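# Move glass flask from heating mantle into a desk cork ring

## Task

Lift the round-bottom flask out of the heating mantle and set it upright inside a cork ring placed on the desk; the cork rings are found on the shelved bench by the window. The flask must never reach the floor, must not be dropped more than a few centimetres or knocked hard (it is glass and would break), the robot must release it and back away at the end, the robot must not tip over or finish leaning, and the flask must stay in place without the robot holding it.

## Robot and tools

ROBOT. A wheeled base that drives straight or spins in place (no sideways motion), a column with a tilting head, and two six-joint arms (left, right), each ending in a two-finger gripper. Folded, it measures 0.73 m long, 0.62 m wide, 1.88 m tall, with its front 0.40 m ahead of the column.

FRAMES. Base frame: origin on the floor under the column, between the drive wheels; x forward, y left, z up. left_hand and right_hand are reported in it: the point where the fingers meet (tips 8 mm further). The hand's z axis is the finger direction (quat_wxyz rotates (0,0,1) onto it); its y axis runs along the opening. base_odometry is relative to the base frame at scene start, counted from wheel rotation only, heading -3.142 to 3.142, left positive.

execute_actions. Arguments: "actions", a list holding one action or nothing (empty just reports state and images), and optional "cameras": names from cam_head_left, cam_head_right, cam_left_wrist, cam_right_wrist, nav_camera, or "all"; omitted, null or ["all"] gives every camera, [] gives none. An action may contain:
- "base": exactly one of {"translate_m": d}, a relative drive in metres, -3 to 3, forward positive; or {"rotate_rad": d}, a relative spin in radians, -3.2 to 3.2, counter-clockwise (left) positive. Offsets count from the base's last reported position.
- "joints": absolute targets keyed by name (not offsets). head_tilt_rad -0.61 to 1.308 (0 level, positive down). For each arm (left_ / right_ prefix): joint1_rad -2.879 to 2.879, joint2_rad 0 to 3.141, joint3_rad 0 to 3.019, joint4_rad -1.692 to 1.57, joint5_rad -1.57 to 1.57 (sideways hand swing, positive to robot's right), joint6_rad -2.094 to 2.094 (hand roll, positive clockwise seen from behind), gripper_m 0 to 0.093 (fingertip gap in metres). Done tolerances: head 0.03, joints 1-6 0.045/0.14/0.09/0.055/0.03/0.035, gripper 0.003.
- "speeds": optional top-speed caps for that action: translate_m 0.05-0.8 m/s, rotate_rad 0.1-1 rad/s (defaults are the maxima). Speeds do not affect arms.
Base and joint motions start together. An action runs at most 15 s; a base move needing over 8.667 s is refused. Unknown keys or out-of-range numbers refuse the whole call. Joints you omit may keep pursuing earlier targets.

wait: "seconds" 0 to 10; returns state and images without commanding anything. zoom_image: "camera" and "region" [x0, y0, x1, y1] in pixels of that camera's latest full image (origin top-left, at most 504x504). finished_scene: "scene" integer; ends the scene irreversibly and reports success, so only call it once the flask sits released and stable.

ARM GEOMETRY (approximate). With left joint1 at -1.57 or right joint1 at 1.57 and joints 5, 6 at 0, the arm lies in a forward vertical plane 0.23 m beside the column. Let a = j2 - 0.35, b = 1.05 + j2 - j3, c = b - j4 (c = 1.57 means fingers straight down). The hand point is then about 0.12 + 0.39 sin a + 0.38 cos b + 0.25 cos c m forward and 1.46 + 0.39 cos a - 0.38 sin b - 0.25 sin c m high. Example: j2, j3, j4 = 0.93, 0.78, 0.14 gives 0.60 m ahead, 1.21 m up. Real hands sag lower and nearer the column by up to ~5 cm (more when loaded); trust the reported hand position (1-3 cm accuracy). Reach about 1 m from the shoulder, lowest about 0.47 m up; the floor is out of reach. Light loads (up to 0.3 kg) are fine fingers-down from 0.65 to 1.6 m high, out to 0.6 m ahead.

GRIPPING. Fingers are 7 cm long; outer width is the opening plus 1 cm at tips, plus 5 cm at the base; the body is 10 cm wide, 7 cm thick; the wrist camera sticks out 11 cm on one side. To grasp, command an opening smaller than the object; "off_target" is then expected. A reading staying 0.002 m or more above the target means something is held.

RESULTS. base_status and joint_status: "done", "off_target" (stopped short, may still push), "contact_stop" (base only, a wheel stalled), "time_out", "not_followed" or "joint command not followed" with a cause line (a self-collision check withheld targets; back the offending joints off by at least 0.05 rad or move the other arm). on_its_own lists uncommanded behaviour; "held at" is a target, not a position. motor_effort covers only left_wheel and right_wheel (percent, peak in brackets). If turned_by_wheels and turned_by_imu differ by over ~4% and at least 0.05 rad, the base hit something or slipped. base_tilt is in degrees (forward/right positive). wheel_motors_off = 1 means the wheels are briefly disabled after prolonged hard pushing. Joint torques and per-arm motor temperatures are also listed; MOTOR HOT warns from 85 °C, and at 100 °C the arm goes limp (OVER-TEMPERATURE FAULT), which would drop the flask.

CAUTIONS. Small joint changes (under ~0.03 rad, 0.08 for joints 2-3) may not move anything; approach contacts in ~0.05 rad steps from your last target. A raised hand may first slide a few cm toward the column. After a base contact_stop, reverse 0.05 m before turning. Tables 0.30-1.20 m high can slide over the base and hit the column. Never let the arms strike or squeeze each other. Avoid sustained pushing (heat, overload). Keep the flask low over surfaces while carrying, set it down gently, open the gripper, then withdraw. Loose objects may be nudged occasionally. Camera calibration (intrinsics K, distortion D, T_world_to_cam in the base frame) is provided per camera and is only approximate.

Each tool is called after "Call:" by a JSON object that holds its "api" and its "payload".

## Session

Call:
{"api": "execute_actions", "payload": {"actions": [{"joints":{"head_tilt_rad":0.4}}]}}

Scene clock: 0.83 s.
Joint torques (N m, as the arm reports them, + toward a larger angle): left_arm=[ 0.1  -7.79 -0.08 -0.96 -0.03 -0.01] | right_arm=[-0.9  -6.42 -0.54 -1.36  0.   -0.05]
Motor temperatures (°C, as the motors report them): left_arm=[24 24 23 25 24 24] | right_arm=[25 28 23 26 25 23]
base_odometry: x=+0.000 y=+0.000 heading=+0.000 (m, m, rad; odometry frame)
turned_by_wheels: +0.000 (rad since the last result)
turned_by_imu: +0.000 (rad since the last result)
base_tilt: forward=-0.2 right=-0.4 (deg)
base_status: not commanded
joint_positions: head_tilt_rad=+0.419 left_joint1_rad=-1.559 left_joint2_rad=+0.845 left_joint3_rad=+0.419 left_joint4_rad=-0.987 left_joint5_rad=-0.005 left_joint6_rad=+0.079 left_gripper_m=+0.095 right_joint1_rad=+1.601 right_joint2_rad=+0.898 right_joint3_rad=+0.418 right_joint4_rad=-0.965 right_joint5_rad=-0.027 right_joint6_rad=-0.073 right_gripper_m=+0.094
joint_status: all done
wheel_motors_off: 0
motor_effort: left_wheel=+1(1) right_wheel=+5(5) (%)
left_hand: x=+0.1543 y=+0.2279 z=+1.2592 quat_wxyz=(+0.430, -0.032, -0.902, +0.011) (m; base frame)
right_hand: x=+0.1465 y=-0.2146 z=+1.2540 quat_wxyz=(+0.444, +0.039, -0.895, -0.037) (m; base frame)
pictures: cam_head_left, cam_head_right, cam_left_wrist, cam_right_wrist, nav_camera
camera_calibration (this result's frames):
cam_head_left: T_world_to_cam=[[0.0595233, -0.998126, 0.0141684, 0.0044898], [-0.390594, -0.0363503, -0.919845, 1.43634], [0.918637, 0.0492181, -0.392026, 0.486718], [0, 0, 0, 1]] pos_world=[0.113643, 0.0327375, 1.51196]
cam_head_right: T_world_to_cam=[[0.06498, -0.997856, -0.0078721, -0.0422695], [-0.408384, -0.0193943, -0.912604, 1.43067], [0.910494, 0.0625159, -0.408769, 0.517887], [0, 0, 0, 1]] pos_world=[0.115477, -0.0468082, 1.517]
cam_left_wrist: T_world_to_cam=[[-0.0493827, -0.997127, 0.0574446, 0.165478], [-0.0516438, 0.059987, 0.996862, -1.2581], [-0.997444, 0.0462611, -0.0544577, 0.336387], [0, 0, 0, 1]] pos_world=[0.278726, 0.224911, 1.26297]
cam_right_wrist: T_world_to_cam=[[0.0523274, -0.99459, -0.0897335, -0.109238], [-0.0281412, -0.0912896, 0.995427, -1.25223], [-0.998233, -0.0495629, -0.0327659, 0.300635], [0, 0, 0, 1]] pos_world=[0.270581, -0.208063, 1.24655]
Images, in order (width x height): cam_head_left 672x504, cam_head_right 672x504, cam_left_wrist 672x504, cam_right_wrist 672x504, nav_camera 672x504.

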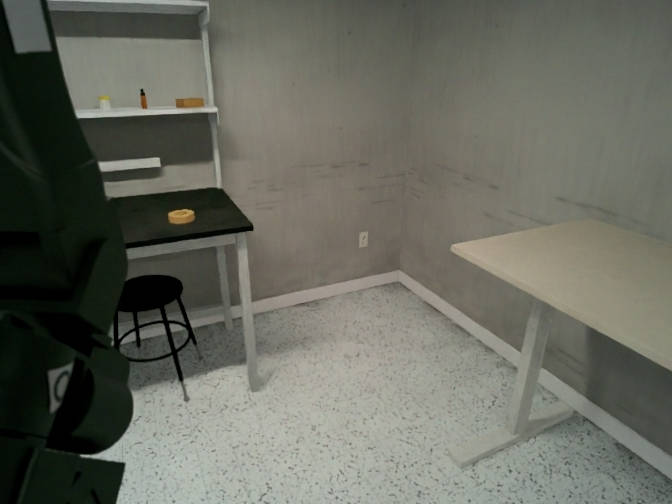

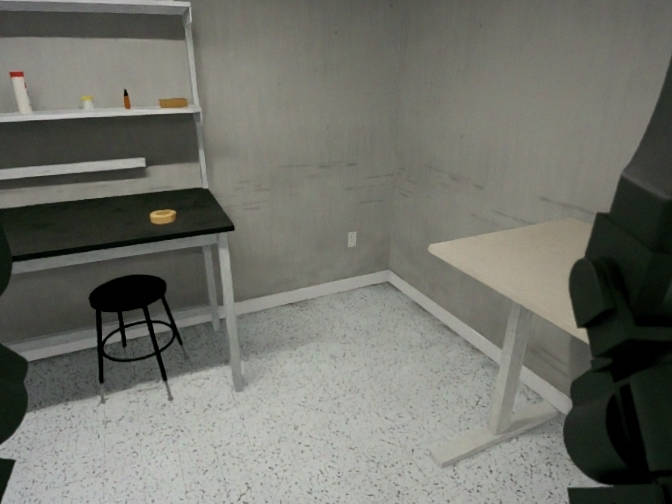

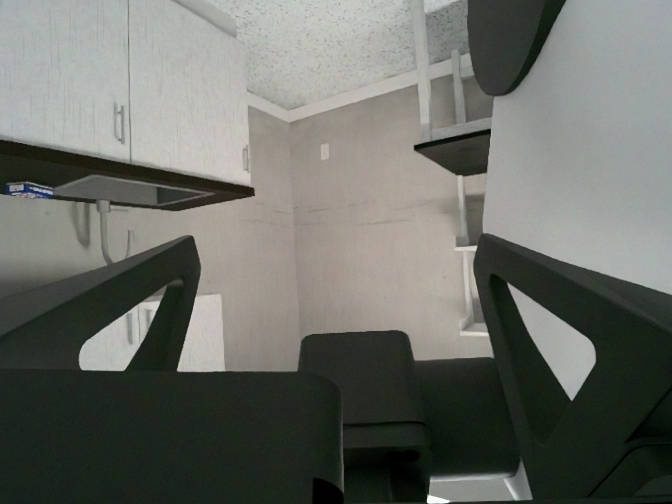

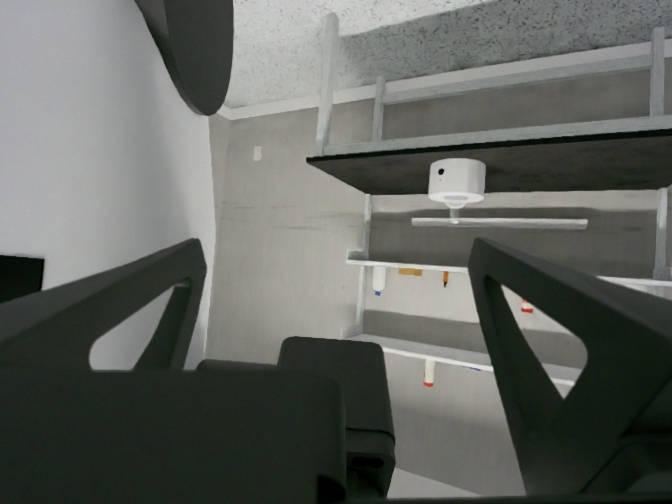

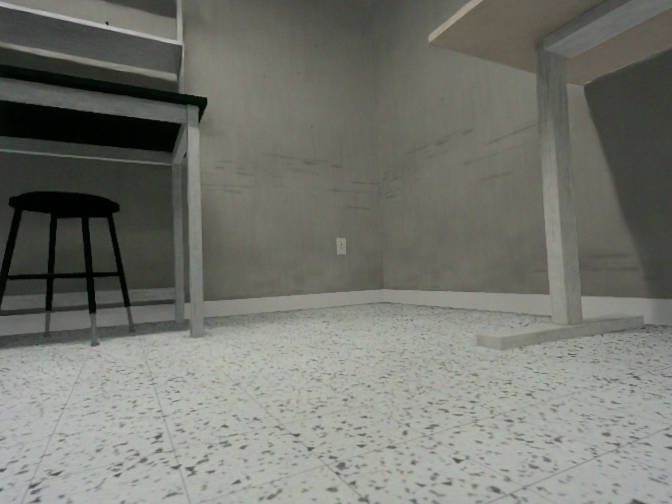

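Call:
{"api": "execute_actions", "payload": {"actions": [{"base":{"rotate_rad":-2.77},"joints":{"head_tilt_rad":0.8}}], "cameras": []}}

Call:
{"api": "execute_actions", "payload": {"actions": [{"base":{"translate_m":0.5},"joints":{"left_joint1_rad":-1.57,"left_joint2_rad":1.1,"left_joint3_rad":1.18,"left_joint4_rad":-0.6,"left_joint5_rad":0,"left_joint6_rad":0,"right_joint1_rad":1.57,"right_joint2_rad":1.1,"right_joint3_rad":1.18,"right_joint4_rad":-0.6,"right_joint5_rad":0,"right_joint6_rad":0,"right_gripper_m":0.065}}], "cameras": ["cam_head_left","cam_head_right","cam_left_wrist"]}}

Scene clock: 10.43 s.
Joint torques (N m, as the arm reports them, + toward a larger angle): left_arm=[ 0.01 -8.59 -0.12 -1.02 -0.03  0.01] | right_arm=[-0.77 -6.45 -0.57 -1.37  0.   -0.04]
Motor temperatures (°C, as the motors report them): left_arm=[24 25 23 25 24 24] | right_arm=[25 29 23 26 25 23]
base_odometry: x=+0.000 y=+0.000 heading=-2.769 (m, m, rad; odometry frame)
turned_by_wheels: -2.769 (rad since the last result)
turned_by_imu: -2.737 (rad since the last result)
base_tilt: forward=-0.2 right=-0.4 (deg)
base_status: done
joint_positions: head_tilt_rad=+0.802 left_joint1_rad=-1.559 left_joint2_rad=+0.845 left_joint3_rad=+0.419 left_joint4_rad=-0.987 left_joint5_rad=-0.005 left_joint6_rad=+0.079 left_gripper_m=+0.095 right_joint1_rad=+1.601 right_joint2_rad=+0.898 right_joint3_rad=+0.418 right_joint4_rad=-0.965 right_joint5_rad=-0.027 right_joint6_rad=-0.073 right_gripper_m=+0.095
joint_status: all done
wheel_motors_off: 0
motor_effort: left_wheel=+2(53) right_wheel=-2(44) (%)
left_hand: x=+0.1543 y=+0.2279 z=+1.2592 quat_wxyz=(+0.430, -0.032, -0.902, +0.011) (m; base frame)
right_hand: x=+0.1465 y=-0.2146 z=+1.2540 quat_wxyz=(+0.444, +0.039, -0.895, -0.037) (m; base frame)
pictures: none
No camera images: the call's "cameras" was empty. Leave "cameras" out to get every camera's image.

Scene clock: 13.10 s.
Joint torques (N m, as the arm reports them, + toward a larger angle): left_arm=[ -0.59 -19.12   5.43   0.4    0.07  -0.1 ] | right_arm=[ -1.45 -15.68   6.65   0.72   0.11   0.04]
Motor temperatures (°C, as the motors report them): left_arm=[24 25 23 25 24 24] | right_arm=[25 29 23 26 25 23]
base_odometry: x=-0.466 y=-0.182 heading=-2.770 (m, m, rad; odometry frame)
turned_by_wheels: +0.000 (rad since the last result)
turned_by_imu: -0.001 (rad since the last result)
base_tilt: forward=-0.2 right=-0.4 (deg)
base_status: done
joint_positions: head_tilt_rad=+0.803 left_joint1_rad=-1.562 left_joint2_rad=+1.109 left_joint3_rad=+1.169 left_joint4_rad=-0.599 left_joint5_rad=-0.003 left_joint6_rad=+0.009 left_gripper_m=+0.095 right_joint1_rad=+1.578 right_joint2_rad=+1.109 right_joint3_rad=+1.156 right_joint4_rad=-0.602 right_joint5_rad=-0.002 right_joint6_rad=-0.006 right_gripper_m=+0.065
joint_status: all done
wheel_motors_off: 0
motor_effort: left_wheel=+0(60) right_wheel=+1(58) (%)
left_hand: x=+0.5962 y=+0.2294 z=+1.1695 quat_wxyz=(+0.008, -0.002, -1.000, -0.005) (m; base frame)
right_hand: x=+0.5883 y=-0.2213 z=+1.1674 quat_wxyz=(+0.016, +0.005, -1.000, -0.004) (m; base frame)
pictures: cam_head_left, cam_head_right, cam_left_wrist
camera_calibration (this result's frames):
cam_head_left: T_world_to_cam=[[0.0604985, -0.998126, -0.00914858, 0.0403492], [-0.706586, -0.0363503, -0.706693, 1.12389], [0.705036, 0.0492181, -0.707461, 0.983169], [0, 0, 0, 1]] pos_world=[0.0985138, 0.0327375, 1.49017]
cam_head_right: T_world_to_cam=[[0.0573061, -0.997856, -0.031629, -0.00530021], [-0.720371, -0.0193943, -0.693318, 1.10857], [0.691217, 0.0625159, -0.719938, 1.00805], [0, 0, 0, 1]] pos_world=[0.102102, -0.0468082, 1.49416]
cam_left_wrist: T_world_to_cam=[[-0.0127447, -0.999905, -0.0051667, 0.245984], [-0.799631, 0.0070894, 0.60045, -0.224328], [-0.600357, 0.011784, -0.799646, 1.41486], [0, 0, 0, 1]] pos_world=[0.673178, 0.230878, 1.26736]
Images, in order (width x height): cam_head_left 672x504, cam_head_right 672x504, cam_left_wrist 672x504.

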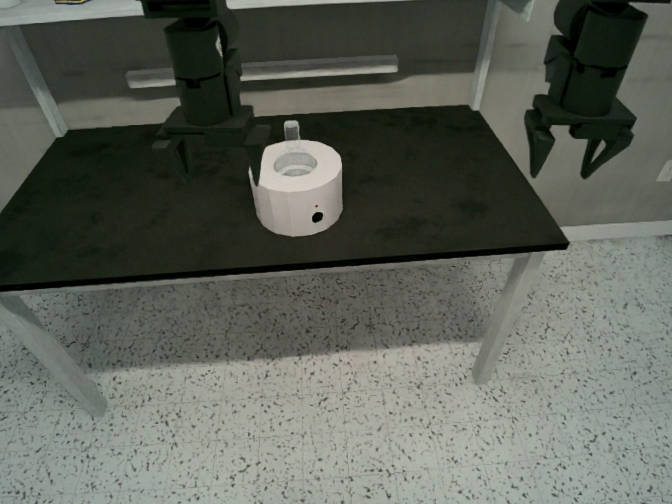

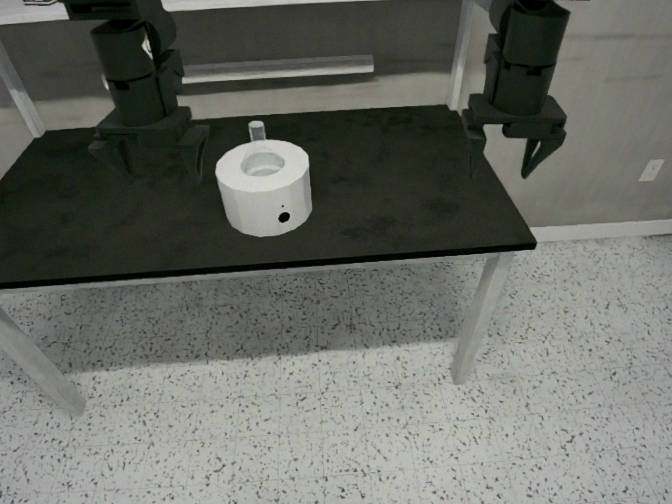

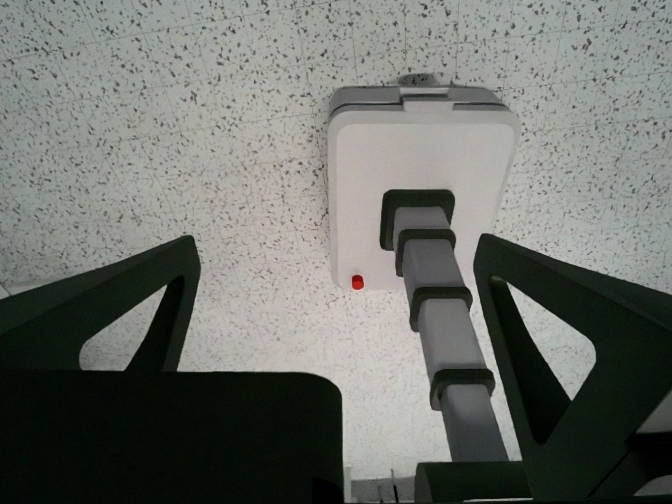

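Call:
{"api": "execute_actions", "payload": {"actions": [{"base":{"rotate_rad":-0.03},"joints":{"left_joint2_rad":1.27,"left_joint3_rad":1.25,"left_joint4_rad":-0.5}}], "cameras": []}}

Call:
{"api": "execute_actions", "payload": {"actions": [{"base":{"translate_m":0.38}}], "cameras": ["cam_head_right","cam_left_wrist"]}}

Scene clock: 18.37 s.
Joint torques (N m, as the arm reports them, + toward a larger angle): left_arm=[ -0.23 -19.01   4.77   0.32   0.05  -0.14] | right_arm=[ -1.38 -15.66   6.62   0.72   0.09   0.04]
Motor temperatures (°C, as the motors report them): left_arm=[24 25 23 25 24 24] | right_arm=[25 29 23 26 25 23]
base_odometry: x=-0.466 y=-0.182 heading=-2.797 (m, m, rad; odometry frame)
turned_by_wheels: -0.028 (rad since the last result)
turned_by_imu: -0.028 (rad since the last result)
base_tilt: forward=-0.1 right=-0.4 (deg)
base_status: done
joint_positions: head_tilt_rad=+0.803 left_joint1_rad=-1.567 left_joint2_rad=+1.266 left_joint3_rad=+1.241 left_joint4_rad=-0.496 left_joint5_rad=-0.002 left_joint6_rad=+0.009 left_gripper_m=+0.095 right_joint1_rad=+1.576 right_joint2_rad=+1.109 right_joint3_rad=+1.156 right_joint4_rad=-0.602 right_joint5_rad=-0.001 right_joint6_rad=-0.006 right_gripper_m=+0.065
joint_status: all done
wheel_motors_off: 0
motor_effort: left_wheel=+4(50) right_wheel=-1(51) (%)
left_hand: x=+0.6135 y=+0.2272 z=+1.1082 quat_wxyz=(-0.001, -0.004, -1.000, -0.003) (m; base frame)
right_hand: x=+0.5883 y=-0.2226 z=+1.1674 quat_wxyz=(+0.016, +0.004, -1.000, -0.003) (m; base frame)
pictures: none
No camera images: the call's "cameras" was empty. Leave "cameras" out to get every camera's image.

Scene clock: 20.90 s.
Joint torques (N m, as the arm reports them, + toward a larger angle): left_arm=[ -0.68 -18.9    4.53   0.41   0.04  -0.12] | right_arm=[ -1.46 -15.53   6.44   0.73   0.09   0.04]
Motor temperatures (°C, as the motors report them): left_arm=[24 26 23 25 24 24] | right_arm=[25 30 24 26 25 23]
base_odometry: x=-0.824 y=-0.310 heading=-2.797 (m, m, rad; odometry frame)
turned_by_wheels: +0.000 (rad since the last result)
turned_by_imu: -0.001 (rad since the last result)
base_tilt: forward=-0.2 right=-0.4 (deg)
base_status: done
joint_positions: head_tilt_rad=+0.803 left_joint1_rad=-1.567 left_joint2_rad=+1.266 left_joint3_rad=+1.243 left_joint4_rad=-0.497 left_joint5_rad=-0.002 left_joint6_rad=+0.009 left_gripper_m=+0.095 right_joint1_rad=+1.576 right_joint2_rad=+1.108 right_joint3_rad=+1.159 right_joint4_rad=-0.602 right_joint5_rad=-0.001 right_joint6_rad=-0.006 right_gripper_m=+0.065
joint_status: not commanded
wheel_motors_off: 0
motor_effort: left_wheel=-1(35) right_wheel=+0(54) (%)
left_hand: x=+0.6140 y=+0.2272 z=+1.1084 quat_wxyz=(-0.002, -0.004, -1.000, -0.003) (m; base frame)
right_hand: x=+0.5899 y=-0.2226 z=+1.1681 quat_wxyz=(+0.014, +0.004, -1.000, -0.003) (m; base frame)
pictures: cam_head_right, cam_left_wrist
camera_calibration (this result's frames):
cam_head_right: T_world_to_cam=[[0.0573019, -0.997856, -0.0316365, -0.00528844], [-0.720462, -0.0193943, -0.693223, 1.10843], [0.691123, 0.0625159, -0.720028, 1.0082], [0, 0, 0, 1]] pos_world=[0.102096, -0.0468082, 1.49415]
cam_left_wrist: T_world_to_cam=[[-0.0150752, -0.999886, -0.000764686, 0.240237], [-0.810916, 0.0117787, 0.585044, -0.150462], [-0.584968, 0.00943974, -0.811001, 1.38039], [0, 0, 0, 1]] pos_world=[0.689093, 0.228952, 1.20771]
Images, in order (width x height): cam_head_right 672x504, cam_left_wrist 672x504.

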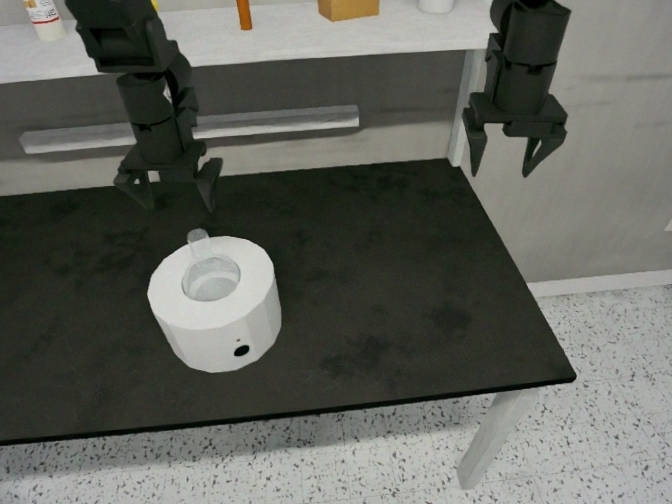

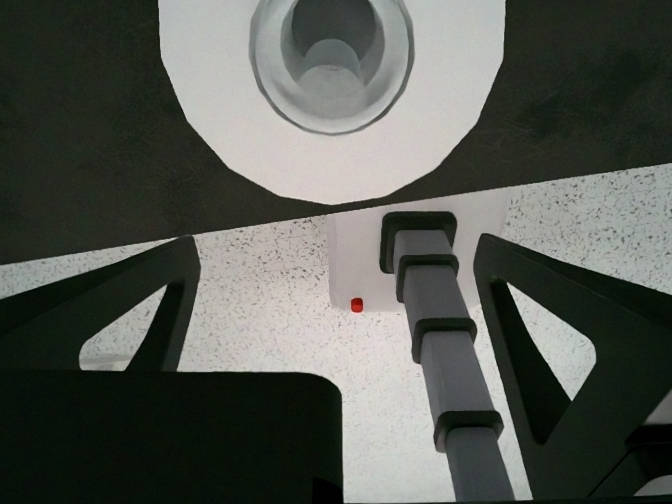

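Call:
{"api": "execute_actions", "payload": {"actions": [{"base":{"translate_m":0.022},"joints":{"left_joint2_rad":1.54,"left_joint3_rad":1.375,"left_joint4_rad":-0.345}}], "cameras": ["cam_head_right","cam_left_wrist"]}}

Scene clock: 27.47 s.
Joint torques (N m, as the arm reports them, + toward a larger angle): left_arm=[ -0.41 -20.85   3.65   0.39   0.06  -0.14] | right_arm=[ -1.45 -15.86   6.28   0.71   0.09   0.04]
Motor temperatures (°C, as the motors report them): left_arm=[24 26 23 25 24 24] | right_arm=[25 30 24 26 25 23]
base_odometry: x=-0.844 y=-0.317 heading=-2.797 (m, m, rad; odometry frame)
turned_by_wheels: +0.000 (rad since the last result)
turned_by_imu: -0.001 (rad since the last result)
base_tilt: forward=-0.1 right=-0.3 (deg)
base_status: done
joint_positions: head_tilt_rad=+0.803 left_joint1_rad=-1.567 left_joint2_rad=+1.550 left_joint3_rad=+1.362 left_joint4_rad=-0.345 left_joint5_rad=-0.002 left_joint6_rad=+0.009 left_gripper_m=+0.095 right_joint1_rad=+1.576 right_joint2_rad=+1.108 right_joint3_rad=+1.161 right_joint4_rad=-0.602 right_joint5_rad=-0.001 right_joint6_rad=-0.006 right_gripper_m=+0.065
joint_status: all done
wheel_motors_off: 0
motor_effort: left_wheel=+0(34) right_wheel=+0(32) (%)
left_hand: x=+0.6067 y=+0.2276 z=+0.9878 quat_wxyz=(+0.005, -0.004, -1.000, -0.003) (m; base frame)
right_hand: x=+0.5911 y=-0.2225 z=+1.1686 quat_wxyz=(+0.013, +0.004, -1.000, -0.003) (m; base frame)
pictures: cam_head_right, cam_left_wrist
camera_calibration (this result's frames):
cam_head_right: T_world_to_cam=[[0.0572998, -0.997856, -0.0316403, -0.00528238], [-0.720509, -0.0193943, -0.693175, 1.10836], [0.691075, 0.0625159, -0.720075, 1.00827], [0, 0, 0, 1]] pos_world=[0.102093, -0.0468082, 1.49415]
cam_left_wrist: T_world_to_cam=[[-0.0150403, -0.999887, -0.000550242, 0.240201], [-0.803487, 0.0117586, 0.595206, -0.100368], [-0.595132, 0.00939421, -0.803573, 1.2771], [0, 0, 0, 1]] pos_world=[0.683014, 0.229356, 1.08612]
Images, in order (width x height): cam_head_right 672x504, cam_left_wrist 672x504.

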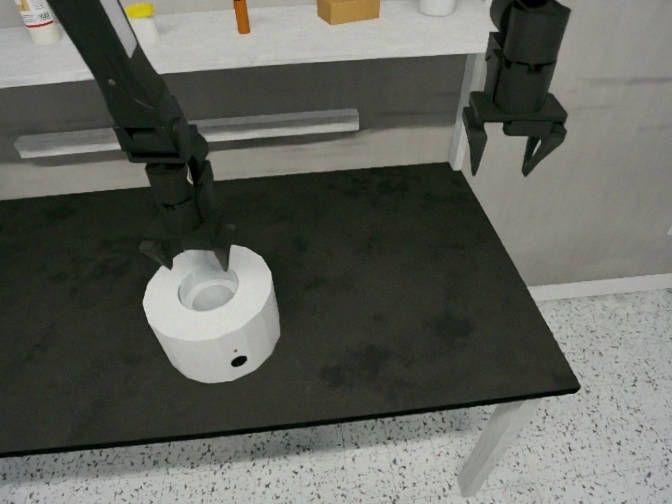

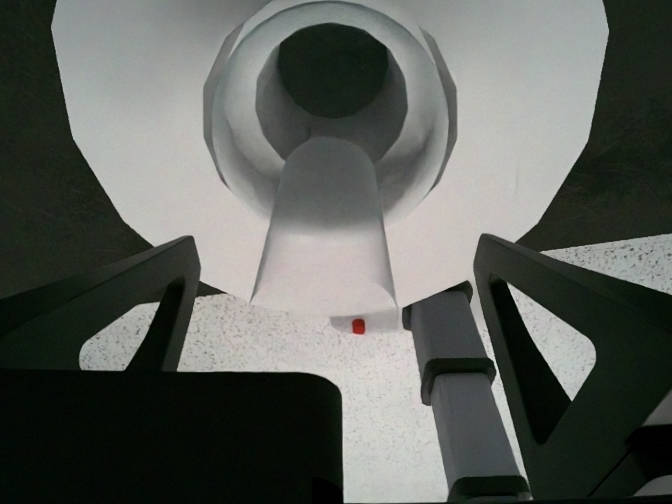

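Call:
{"api": "execute_actions", "payload": {"actions": [{"base":{"translate_m":0.018},"joints":{"left_gripper_m":0.06}}], "cameras": []}}

Call:
{"api": "execute_actions", "payload": {"actions": [{"joints":{"left_gripper_m":0.0}}], "cameras": ["cam_left_wrist"]}}

Call:
{"api": "execute_actions", "payload": {"actions": [{"joints":{"left_joint2_rad":1.41,"left_joint3_rad":1.31,"left_joint4_rad":-0.42}}], "cameras": []}}

Call:
{"api": "execute_actions", "payload": {"actions": [{"joints":{"left_joint2_rad":1.27,"left_joint3_rad":1.26,"left_joint4_rad":-0.51}}], "cameras": []}}

Call:
{"api": "execute_actions", "payload": {"actions": [{"joints":{"left_joint2_rad":1.08,"left_joint3_rad":1.2,"left_joint4_rad":-0.63}}], "cameras": ["cam_head_right"]}}

Call:
{"api": "execute_actions", "payload": {"actions": [{"base":{"translate_m":-0.92}}], "cameras": []}}

Call:
{"api": "execute_actions", "payload": {"actions": [{"base":{"rotate_rad":-3.0}}], "cameras": []}}

Call:
{"api": "execute_actions", "payload": {"actions": [{"base":{"translate_m":1.05}}], "cameras": ["cam_head_left","cam_head_right","nav_camera"]}}

Scene clock: 47.03 s.
Joint torques (N m, as the arm reports them, + toward a larger angle): left_arm=[ -0.13 -20.55   3.56   0.36   0.03  -0.13] | right_arm=[ -1.31 -15.51   6.21   0.76   0.09   0.03]
Motor temperatures (°C, as the motors report them): left_arm=[24 27 23 25 24 24] | right_arm=[25 31 25 26 25 23]
base_odometry: x=-0.861 y=-0.324 heading=-2.798 (m, m, rad; odometry frame)
turned_by_wheels: +0.000 (rad since the last result)
turned_by_imu: -0.001 (rad since the last result)
base_tilt: forward=-0.2 right=-0.4 (deg)
base_status: done
joint_positions: head_tilt_rad=+0.803 left_joint1_rad=-1.567 left_joint2_rad=+1.550 left_joint3_rad=+1.367 left_joint4_rad=-0.345 left_joint5_rad=-0.002 left_joint6_rad=+0.009 left_gripper_m=+0.060 right_joint1_rad=+1.576 right_joint2_rad=+1.108 right_joint3_rad=+1.161 right_joint4_rad=-0.602 right_joint5_rad=-0.001 right_joint6_rad=-0.006 right_gripper_m=+0.065
joint_status: all done
wheel_motors_off: 0
motor_effort: left_wheel=+1(35) right_wheel=+0(34) (%)
left_hand: x=+0.6094 y=+0.2276 z=+0.9885 quat_wxyz=(+0.002, -0.004, -1.000, -0.003) (m; base frame)
right_hand: x=+0.5916 y=-0.2225 z=+1.1688 quat_wxyz=(+0.013, +0.004, -1.000, -0.003) (m; base frame)
pictures: none
No camera images: the call's "cameras" was empty. Leave "cameras" out to get every camera's image.

Scene clock: 47.67 s.
Joint torques (N m, as the arm reports them, + toward a larger angle): left_arm=[ -0.46 -20.66   3.53   0.49   0.15  -0.1 ] | right_arm=[ -1.42 -15.58   6.24   0.71   0.09   0.04]
Motor temperatures (°C, as the motors report them): left_arm=[24 27 23 25 24 24] | right_arm=[25 31 25 26 25 23]
base_odometry: x=-0.861 y=-0.324 heading=-2.798 (m, m, rad; odometry frame)
turned_by_wheels: +0.000 (rad since the last result)
turned_by_imu: +0.000 (rad since the last result)
base_tilt: forward=-0.2 right=-0.4 (deg)
base_status: not commanded
joint_positions: head_tilt_rad=+0.803 left_joint1_rad=-1.567 left_joint2_rad=+1.550 left_joint3_rad=+1.367 left_joint4_rad=-0.345 left_joint5_rad=-0.005 left_joint6_rad=+0.009 left_gripper_m=+0.033 right_joint1_rad=+1.576 right_joint2_rad=+1.108 right_joint3_rad=+1.161 right_joint4_rad=-0.602 right_joint5_rad=-0.001 right_joint6_rad=-0.006 right_gripper_m=+0.065
joint_status: left_gripper_m off_target (ended at +0.033, target +0.000)
wheel_motors_off: 0
motor_effort: left_wheel=+0(2) right_wheel=+0(0) (%)
left_hand: x=+0.6094 y=+0.2280 z=+0.9885 quat_wxyz=(+0.002, -0.003, -1.000, -0.004) (m; base frame)
right_hand: x=+0.5916 y=-0.2225 z=+1.1688 quat_wxyz=(+0.013, +0.004, -1.000, -0.003) (m; base frame)
pictures: cam_left_wrist
camera_calibration (this result's frames):
cam_left_wrist: T_world_to_cam=[[-0.0146825, -0.999888, -0.00291849, 0.242762], [-0.806206, 0.0101119, 0.591548, -0.092961], [-0.591452, 0.0110383, -0.806265, 1.27934], [0, 0, 0, 1]] pos_world=[0.685284, 0.229553, 1.08718]
Images, in order (width x height): cam_left_wrist 672x504.

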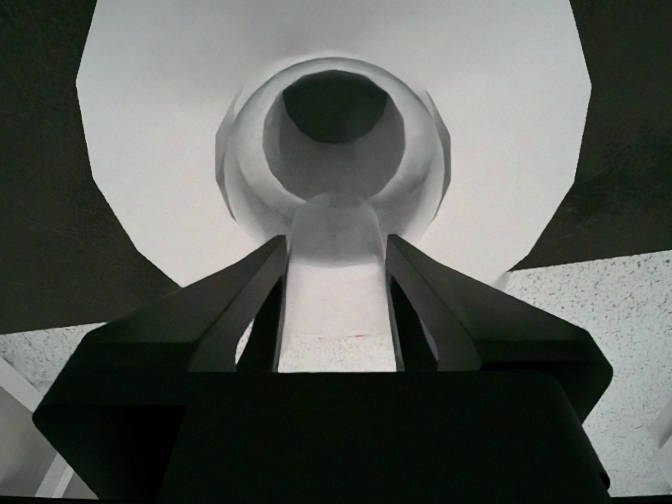

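Scene clock: 48.60 s.
Joint torques (N m, as the arm reports them, + toward a larger angle): left_arm=[ -0.22 -20.68   3.62   0.14   0.07  -0.12] | right_arm=[ -1.33 -15.58   6.2    0.73   0.09   0.04]
Motor temperatures (°C, as the motors report them): left_arm=[24 27 23 25 24 24] | right_arm=[25 31 25 26 25 23]
base_odometry: x=-0.861 y=-0.324 heading=-2.798 (m, m, rad; odometry frame)
turned_by_wheels: +0.000 (rad since the last result)
turned_by_imu: +0.000 (rad since the last result)
base_tilt: forward=-0.1 right=-0.3 (deg)
base_status: not commanded
joint_positions: head_tilt_rad=+0.803 left_joint1_rad=-1.567 left_joint2_rad=+1.423 left_joint3_rad=+1.308 left_joint4_rad=-0.413 left_joint5_rad=-0.003 left_joint6_rad=+0.009 left_gripper_m=+0.033 right_joint1_rad=+1.576 right_joint2_rad=+1.108 right_joint3_rad=+1.161 right_joint4_rad=-0.602 right_joint5_rad=-0.001 right_joint6_rad=-0.006 right_gripper_m=+0.065
joint_status: all done
wheel_motors_off: 0
motor_effort: left_wheel=-1(1) right_wheel=+0(1) (%)
left_hand: x=+0.6131 y=+0.2275 z=+1.0421 quat_wxyz=(+0.002, -0.003, -1.000, -0.003) (m; base frame)
right_hand: x=+0.5916 y=-0.2225 z=+1.1688 quat_wxyz=(+0.013, +0.004, -1.000, -0.003) (m; base frame)
pictures: none
No camera images: the call's "cameras" was empty. Leave "cameras" out to get every camera's image.

Scene clock: 49.70 s.
Joint torques (N m, as the arm reports them, + toward a larger angle): left_arm=[ -0.49 -20.5    4.85   0.37   0.07  -0.12] | right_arm=[ -1.34 -15.6    6.25   0.74   0.09   0.04]
Motor temperatures (°C, as the motors report them): left_arm=[24 27 23 25 24 24] | right_arm=[25 31 25 26 25 23]
base_odometry: x=-0.861 y=-0.324 heading=-2.798 (m, m, rad; odometry frame)
turned_by_wheels: +0.000 (rad since the last result)
turned_by_imu: +0.000 (rad since the last result)
base_tilt: forward=-0.2 right=-0.4 (deg)
base_status: not commanded
joint_positions: head_tilt_rad=+0.803 left_joint1_rad=-1.567 left_joint2_rad=+1.285 left_joint3_rad=+1.245 left_joint4_rad=-0.513 left_joint5_rad=-0.003 left_joint6_rad=+0.009 left_gripper_m=+0.033 right_joint1_rad=+1.576 right_joint2_rad=+1.108 right_joint3_rad=+1.161 right_joint4_rad=-0.602 right_joint5_rad=-0.001 right_joint6_rad=-0.006 right_gripper_m=+0.065
joint_status: all done
wheel_motors_off: 0
motor_effort: left_wheel=+0(1) right_wheel=+0(1) (%)
left_hand: x=+0.6049 y=+0.2273 z=+1.0997 quat_wxyz=(+0.015, -0.003, -1.000, -0.003) (m; base frame)
right_hand: x=+0.5916 y=-0.2225 z=+1.1688 quat_wxyz=(+0.013, +0.004, -1.000, -0.003) (m; base frame)
pictures: none
No camera images: the call's "cameras" was empty. Leave "cameras" out to get every camera's image.

Scene clock: 51.07 s.
Joint torques (N m, as the arm reports them, + toward a larger angle): left_arm=[ -0.68 -18.61   5.91   0.57   0.08  -0.1 ] | right_arm=[ -1.41 -15.71   6.27   0.74   0.09   0.04]
Motor temperatures (°C, as the motors report them): left_arm=[24 27 23 25 24 24] | right_arm=[25 31 25 26 25 23]
base_odometry: x=-0.861 y=-0.324 heading=-2.798 (m, m, rad; odometry frame)
turned_by_wheels: +0.000 (rad since the last result)
turned_by_imu: +0.000 (rad since the last result)
base_tilt: forward=-0.1 right=-0.4 (deg)
base_status: not commanded
joint_positions: head_tilt_rad=+0.803 left_joint1_rad=-1.567 left_joint2_rad=+1.080 left_joint3_rad=+1.185 left_joint4_rad=-0.631 left_joint5_rad=-0.003 left_joint6_rad=+0.009 left_gripper_m=+0.033 right_joint1_rad=+1.576 right_joint2_rad=+1.108 right_joint3_rad=+1.161 right_joint4_rad=-0.602 right_joint5_rad=-0.001 right_joint6_rad=-0.006 right_gripper_m=+0.065
joint_status: all done
wheel_motors_off: 0
motor_effort: left_wheel=+0(1) right_wheel=+0(1) (%)
left_hand: x=+0.6054 y=+0.2270 z=+1.1870 quat_wxyz=(+0.002, -0.003, -1.000, -0.003) (m; base frame)
right_hand: x=+0.5916 y=-0.2225 z=+1.1688 quat_wxyz=(+0.013, +0.004, -1.000, -0.003) (m; base frame)
pictures: cam_head_right
camera_calibration (this result's frames):
cam_head_right: T_world_to_cam=[[0.0572986, -0.997856, -0.0316424, -0.00527915], [-0.720534, -0.0193943, -0.693149, 1.10832], [0.691049, 0.0625159, -0.7201, 1.00831], [0, 0, 0, 1]] pos_world=[0.102091, -0.0468082, 1.49414]
Images, in order (width x height): cam_head_right 672x504.

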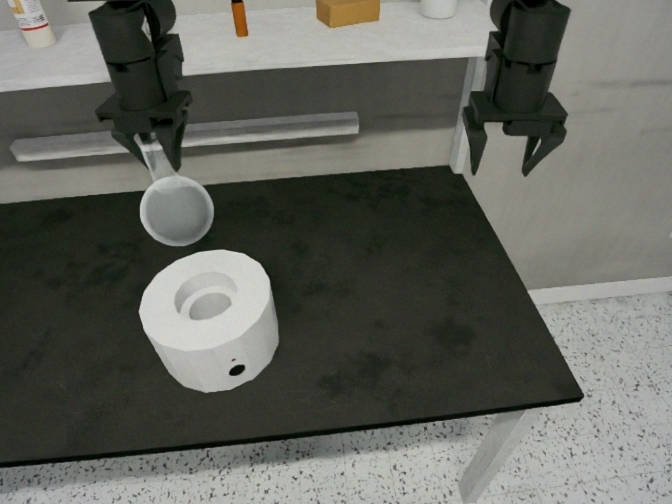

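Scene clock: 54.37 s.
Joint torques (N m, as the arm reports them, + toward a larger angle): left_arm=[ -0.37 -18.65   6.03   0.42   0.01  -0.14] | right_arm=[ -1.39 -15.62   6.29   0.72   0.08   0.03]
Motor temperatures (°C, as the motors report them): left_arm=[24 27 24 25 24 24] | right_arm=[25 31 25 26 25 23]
base_odometry: x=+0.005 y=-0.013 heading=-2.797 (m, m, rad; odometry frame)
turned_by_wheels: +0.000 (rad since the last result)
turned_by_imu: -0.001 (rad since the last result)
base_tilt: forward=-0.2 right=-0.4 (deg)
base_status: done
joint_positions: head_tilt_rad=+0.803 left_joint1_rad=-1.567 left_joint2_rad=+1.080 left_joint3_rad=+1.184 left_joint4_rad=-0.631 left_joint5_rad=-0.002 left_joint6_rad=+0.009 left_gripper_m=+0.033 right_joint1_rad=+1.576 right_joint2_rad=+1.108 right_joint3_rad=+1.162 right_joint4_rad=-0.602 right_joint5_rad=-0.001 right_joint6_rad=-0.006 right_gripper_m=+0.065
joint_status: not commanded
wheel_motors_off: 0
motor_effort: left_wheel=+0(55) right_wheel=+0(47) (%)
left_hand: x=+0.6048 y=+0.2266 z=+1.1867 quat_wxyz=(+0.002, -0.004, -1.000, -0.002) (m; base frame)
right_hand: x=+0.5918 y=-0.2227 z=+1.1689 quat_wxyz=(+0.012, +0.004, -1.000, -0.003) (m; base frame)
pictures: none
No camera images: the call's "cameras" was empty. Leave "cameras" out to get every camera's image.

Scene clock: 58.87 s.
Joint torques (N m, as the arm reports them, + toward a larger angle): left_arm=[  0.01 -18.36   6.07   0.48  -0.02  -0.12] | right_arm=[ -1.28 -15.82   6.19   0.71   0.08   0.03]
Motor temperatures (°C, as the motors report them): left_arm=[24 27 24 25 24 24] | right_arm=[25 31 25 26 25 23]
base_odometry: x=+0.005 y=-0.013 heading=+0.487 (m, m, rad; odometry frame)
turned_by_wheels: -2.999 (rad since the last result)
turned_by_imu: -2.965 (rad since the last result)
base_tilt: forward=-0.2 right=-0.3 (deg)
base_status: done
joint_positions: head_tilt_rad=+0.803 left_joint1_rad=-1.567 left_joint2_rad=+1.080 left_joint3_rad=+1.184 left_joint4_rad=-0.631 left_joint5_rad=-0.001 left_joint6_rad=+0.009 left_gripper_m=+0.033 right_joint1_rad=+1.575 right_joint2_rad=+1.108 right_joint3_rad=+1.162 right_joint4_rad=-0.602 right_joint5_rad=-0.001 right_joint6_rad=-0.006 right_gripper_m=+0.065
joint_status: not commanded
wheel_motors_off: 0
motor_effort: left_wheel=+3(56) right_wheel=-3(50) (%)
left_hand: x=+0.6048 y=+0.2264 z=+1.1867 quat_wxyz=(+0.002, -0.004, -1.000, -0.002) (m; base frame)
right_hand: x=+0.5918 y=-0.2231 z=+1.1689 quat_wxyz=(+0.012, +0.004, -1.000, -0.002) (m; base frame)
pictures: none
No camera images: the call's "cameras" was empty. Leave "cameras" out to get every camera's image.

Scene clock: 62.40 s.
Joint torques (N m, as the arm reports them, + toward a larger angle): left_arm=[ -0.38 -18.65   5.92   0.38  -0.01  -0.11] | right_arm=[ -1.29 -15.64   6.2    0.74   0.08   0.04]
Motor temperatures (°C, as the motors report them): left_arm=[24 27 24 25 24 24] | right_arm=[25 31 25 26 25 23]
base_odometry: x=+0.933 y=+0.478 heading=+0.486 (m, m, rad; odometry frame)
turned_by_wheels: +0.000 (rad since the last result)
turned_by_imu: -0.001 (rad since the last result)
base_tilt: forward=-0.2 right=-0.4 (deg)
base_status: done
joint_positions: head_tilt_rad=+0.803 left_joint1_rad=-1.567 left_joint2_rad=+1.080 left_joint3_rad=+1.185 left_joint4_rad=-0.629 left_joint5_rad=-0.001 left_joint6_rad=+0.009 left_gripper_m=+0.033 right_joint1_rad=+1.575 right_joint2_rad=+1.108 right_joint3_rad=+1.162 right_joint4_rad=-0.602 right_joint5_rad=-0.001 right_joint6_rad=-0.006 right_gripper_m=+0.065
joint_status: not commanded
wheel_motors_off: 0
motor_effort: left_wheel=+1(58) right_wheel=+1(56) (%)
left_hand: x=+0.6058 y=+0.2264 z=+1.1869 quat_wxyz=(+0.001, -0.004, -1.000, -0.002) (m; base frame)
right_hand: x=+0.5922 y=-0.2231 z=+1.1690 quat_wxyz=(+0.012, +0.004, -1.000, -0.002) (m; base frame)
pictures: cam_head_left, cam_head_right, nav_camera
camera_calibration (this result's frames):
cam_head_left: T_world_to_cam=[[0.0604939, -0.998126, -0.00917913, 0.0403965], [-0.706943, -0.0363503, -0.706336, 1.12336], [0.704679, 0.0492181, -0.707817, 0.983735], [0, 0, 0, 1]] pos_world=[0.0984886, 0.0327375, 1.49014]
cam_head_right: T_world_to_cam=[[0.0572901, -0.997856, -0.0316579, -0.00525484], [-0.720721, -0.0193943, -0.692954, 1.10803], [0.690854, 0.0625159, -0.720287, 1.00861], [0, 0, 0, 1]] pos_world=[0.102079, -0.0468082, 1.49413]
Images, in order (width x height): cam_head_left 672x504, cam_head_right 672x504, nav_camera 672x504.

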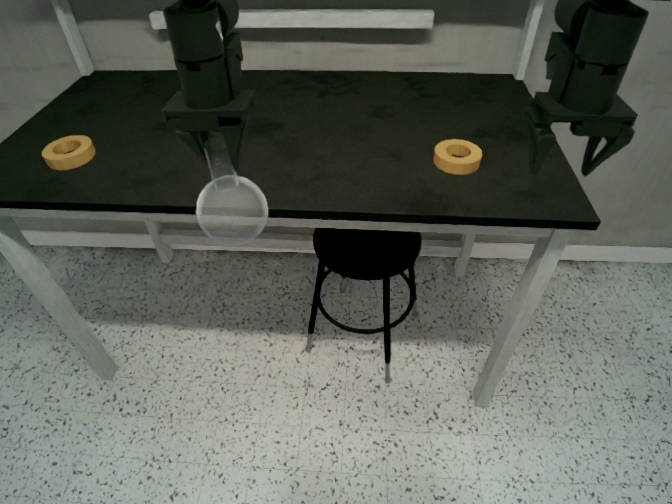

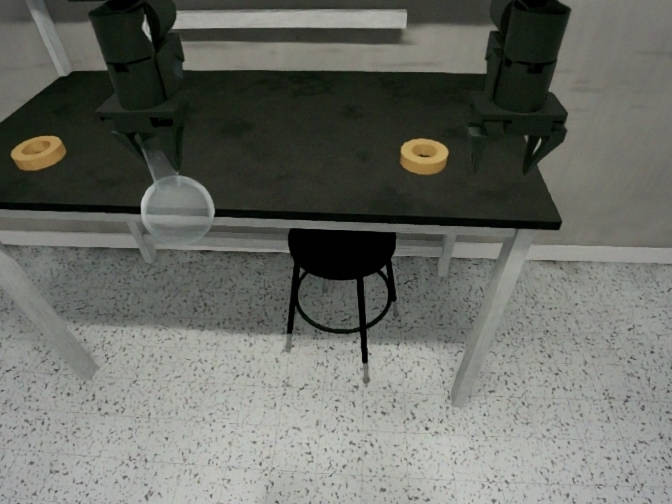

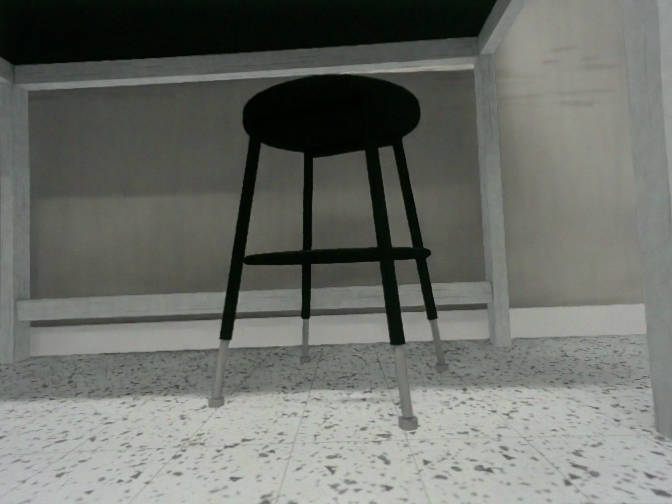

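Call:
{"api": "execute_actions", "payload": {"actions": [{"base":{"rotate_rad":0.07},"joints":{"right_joint2_rad":1.52,"right_joint3_rad":1.35,"right_joint4_rad":-0.33}}], "cameras": []}}

Call:
{"api": "execute_actions", "payload": {"actions": [{"base":{"translate_m":0.36}}], "cameras": ["cam_head_left","cam_right_wrist"]}}

Scene clock: 66.43 s.
Joint torques (N m, as the arm reports them, + toward a larger angle): left_arm=[ -0.15 -18.31   5.89   0.41  -0.04  -0.14] | right_arm=[ -1.33 -18.05   3.67   0.71   0.07   0.04]
Motor temperatures (°C, as the motors report them): left_arm=[24 27 24 25 24 24] | right_arm=[25 31 25 26 25 23]
base_odometry: x=+0.933 y=+0.478 heading=+0.554 (m, m, rad; odometry frame)
turned_by_wheels: +0.068 (rad since the last result)
turned_by_imu: +0.067 (rad since the last result)
base_tilt: forward=-0.2 right=-0.4 (deg)
base_status: done
joint_positions: head_tilt_rad=+0.803 left_joint1_rad=-1.568 left_joint2_rad=+1.080 left_joint3_rad=+1.185 left_joint4_rad=-0.629 left_joint5_rad=+0.000 left_joint6_rad=+0.009 left_gripper_m=+0.033 right_joint1_rad=+1.574 right_joint2_rad=+1.541 right_joint3_rad=+1.342 right_joint4_rad=-0.332 right_joint5_rad=-0.001 right_joint6_rad=-0.006 right_gripper_m=+0.065
joint_status: all done
wheel_motors_off: 0
motor_effort: left_wheel=-3(49) right_wheel=+2(43) (%)
left_hand: x=+0.6058 y=+0.2260 z=+1.1869 quat_wxyz=(+0.001, -0.004, -1.000, -0.001) (m; base frame)
right_hand: x=+0.6020 y=-0.2232 z=+0.9897 quat_wxyz=(+0.003, +0.004, -1.000, -0.002) (m; base frame)
pictures: none
No camera images: the call's "cameras" was empty. Leave "cameras" out to get every camera's image.

Scene clock: 68.87 s.
Joint torques (N m, as the arm reports them, + toward a larger angle): left_arm=[ -0.09 -18.61   5.81   0.39  -0.01  -0.13] | right_arm=[ -1.25 -17.8    3.53   0.73   0.07   0.04]
Motor temperatures (°C, as the motors report them): left_arm=[24 27 24 25 24 24] | right_arm=[25 32 25 26 25 23]
base_odometry: x=+1.239 y=+0.667 heading=+0.555 (m, m, rad; odometry frame)
turned_by_wheels: +0.000 (rad since the last result)
turned_by_imu: +0.000 (rad since the last result)
base_tilt: forward=-0.2 right=-0.3 (deg)
base_status: done
joint_positions: head_tilt_rad=+0.803 left_joint1_rad=-1.568 left_joint2_rad=+1.080 left_joint3_rad=+1.186 left_joint4_rad=-0.628 left_joint5_rad=+0.000 left_joint6_rad=+0.009 left_gripper_m=+0.033 right_joint1_rad=+1.574 right_joint2_rad=+1.540 right_joint3_rad=+1.344 right_joint4_rad=-0.332 right_joint5_rad=-0.001 right_joint6_rad=-0.006 right_gripper_m=+0.065
joint_status: not commanded
wheel_motors_off: 0
motor_effort: left_wheel=+1(61) right_wheel=+0(37) (%)
left_hand: x=+0.6065 y=+0.2260 z=+1.1871 quat_wxyz=(+0.000, -0.004, -1.000, -0.001) (m; base frame)
right_hand: x=+0.6039 y=-0.2232 z=+0.9905 quat_wxyz=(+0.002, +0.004, -1.000, -0.002) (m; base frame)
pictures: cam_head_left, cam_right_wrist
camera_calibration (this result's frames):
cam_head_left: T_world_to_cam=[[0.0604939, -0.998126, -0.00917913, 0.0403965], [-0.706943, -0.0363503, -0.706336, 1.12336], [0.704679, 0.0492181, -0.707817, 0.983735], [0, 0, 0, 1]] pos_world=[0.0984886, 0.0327375, 1.49014]
cam_right_wrist: T_world_to_cam=[[0.00824862, -0.999868, 0.0140317, -0.242773], [-0.811779, 0.0014981, 0.583963, -0.0763475], [-0.583906, -0.0162075, -0.811659, 1.27695], [0, 0, 0, 1]] pos_world=[0.685647, -0.22193, 1.08444]
Images, in order (width x height): cam_head_left 672x504, cam_right_wrist 672x504.

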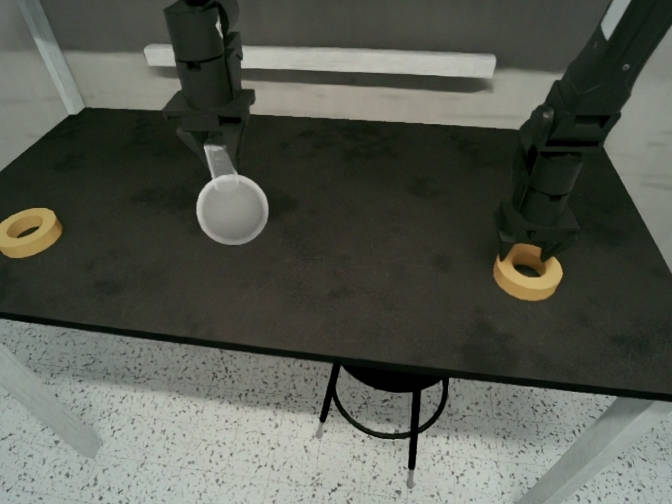

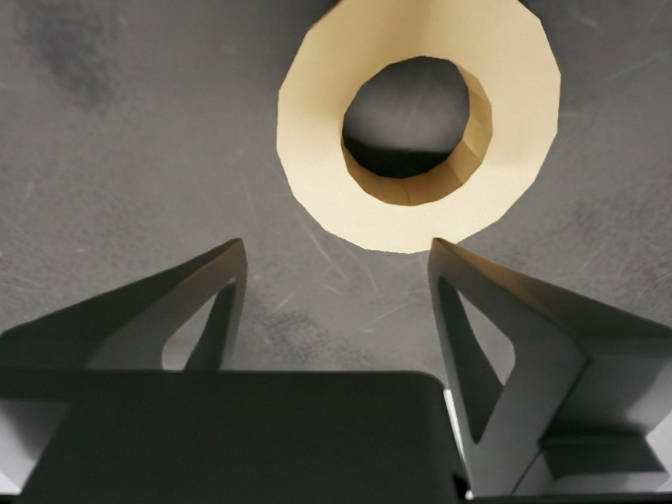

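Call:
{"api": "execute_actions", "payload": {"actions": [{"base":{"translate_m":0.032}}], "cameras": []}}

Call:
{"api": "execute_actions", "payload": {"actions": [{"joints":{"right_joint2_rad":1.71,"right_joint3_rad":1.45,"right_joint4_rad":-0.26}}], "cameras": ["cam_right_wrist"]}}

Scene clock: 73.63 s.
Joint torques (N m, as the arm reports them, + toward a larger angle): left_arm=[ -0.28 -19.06   5.72   0.32  -0.02  -0.13] | right_arm=[ -1.33 -17.81   3.39   0.74   0.08   0.03]
Motor temperatures (°C, as the motors report them): left_arm=[24 27 24 25 24 24] | right_arm=[25 32 24 26 25 23]
base_odometry: x=+1.267 y=+0.684 heading=+0.555 (m, m, rad; odometry frame)
turned_by_wheels: +0.000 (rad since the last result)
turned_by_imu: -0.001 (rad since the last result)
base_tilt: forward=-0.2 right=-0.4 (deg)
base_status: done
joint_positions: head_tilt_rad=+0.803 left_joint1_rad=-1.568 left_joint2_rad=+1.081 left_joint3_rad=+1.187 left_joint4_rad=-0.628 left_joint5_rad=+0.000 left_joint6_rad=+0.009 left_gripper_m=+0.033 right_joint1_rad=+1.574 right_joint2_rad=+1.537 right_joint3_rad=+1.347 right_joint4_rad=-0.332 right_joint5_rad=-0.001 right_joint6_rad=-0.006 right_gripper_m=+0.065
joint_status: not commanded
wheel_motors_off: 0
motor_effort: left_wheel=+0(33) right_wheel=+0(35) (%)
left_hand: x=+0.6072 y=+0.2260 z=+1.1869 quat_wxyz=(-0.001, -0.004, -1.000, -0.001) (m; base frame)
right_hand: x=+0.6072 y=-0.2232 z=+0.9924 quat_wxyz=(-0.001, +0.004, -1.000, -0.002) (m; base frame)
pictures: none
No camera images: the call's "cameras" was empty. Leave "cameras" out to get every camera's image.

Scene clock: 74.67 s.
Joint torques (N m, as the arm reports them, + toward a larger angle): left_arm=[ -0.39 -18.43   5.75   0.34  -0.02  -0.1 ] | right_arm=[ -1.38 -13.54   2.72   0.82  -0.16   0.04]
Motor temperatures (°C, as the motors report them): left_arm=[24 27 24 25 24 24] | right_arm=[25 32 24 26 25 23]
base_odometry: x=+1.267 y=+0.684 heading=+0.555 (m, m, rad; odometry frame)
turned_by_wheels: +0.000 (rad since the last result)
turned_by_imu: +0.000 (rad since the last result)
base_tilt: forward=-0.2 right=-0.4 (deg)
base_status: not commanded
joint_positions: head_tilt_rad=+0.803 left_joint1_rad=-1.568 left_joint2_rad=+1.081 left_joint3_rad=+1.187 left_joint4_rad=-0.628 left_joint5_rad=+0.000 left_joint6_rad=+0.009 left_gripper_m=+0.033 right_joint1_rad=+1.575 right_joint2_rad=+1.655 right_joint3_rad=+1.457 right_joint4_rad=-0.259 right_joint5_rad=+0.005 right_joint6_rad=-0.006 right_gripper_m=+0.065
joint_status: all done
wheel_motors_off: 0
motor_effort: left_wheel=+1(1) right_wheel=-1(1) (%)
left_hand: x=+0.6072 y=+0.2260 z=+1.1869 quat_wxyz=(-0.001, -0.004, -1.000, -0.001) (m; base frame)
right_hand: x=+0.6338 y=-0.2236 z=+0.9486 quat_wxyz=(-0.033, +0.004, -0.999, +0.001) (m; base frame)
pictures: cam_right_wrist
camera_calibration (this result's frames):
cam_right_wrist: T_world_to_cam=[[0.00705543, -0.999777, 0.0198879, -0.247558], [-0.850339, 0.00446681, 0.526217, 0.05226], [-0.526188, -0.0206241, -0.850118, 1.25929], [0, 0, 0, 1]] pos_world=[0.708809, -0.221765, 1.04797]
Images, in order (width x height): cam_right_wrist 672x504.

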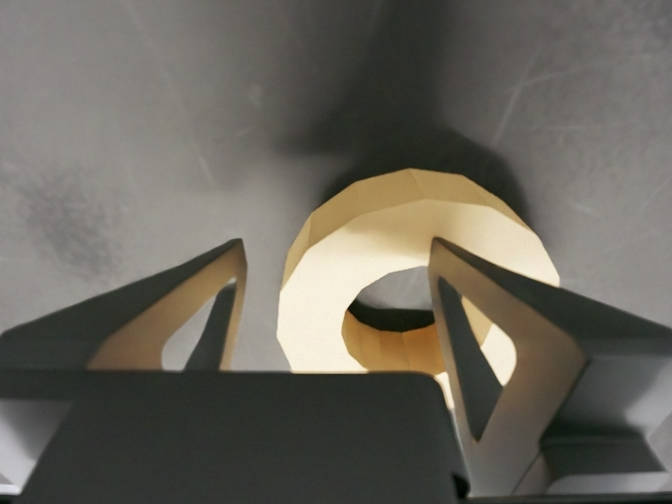

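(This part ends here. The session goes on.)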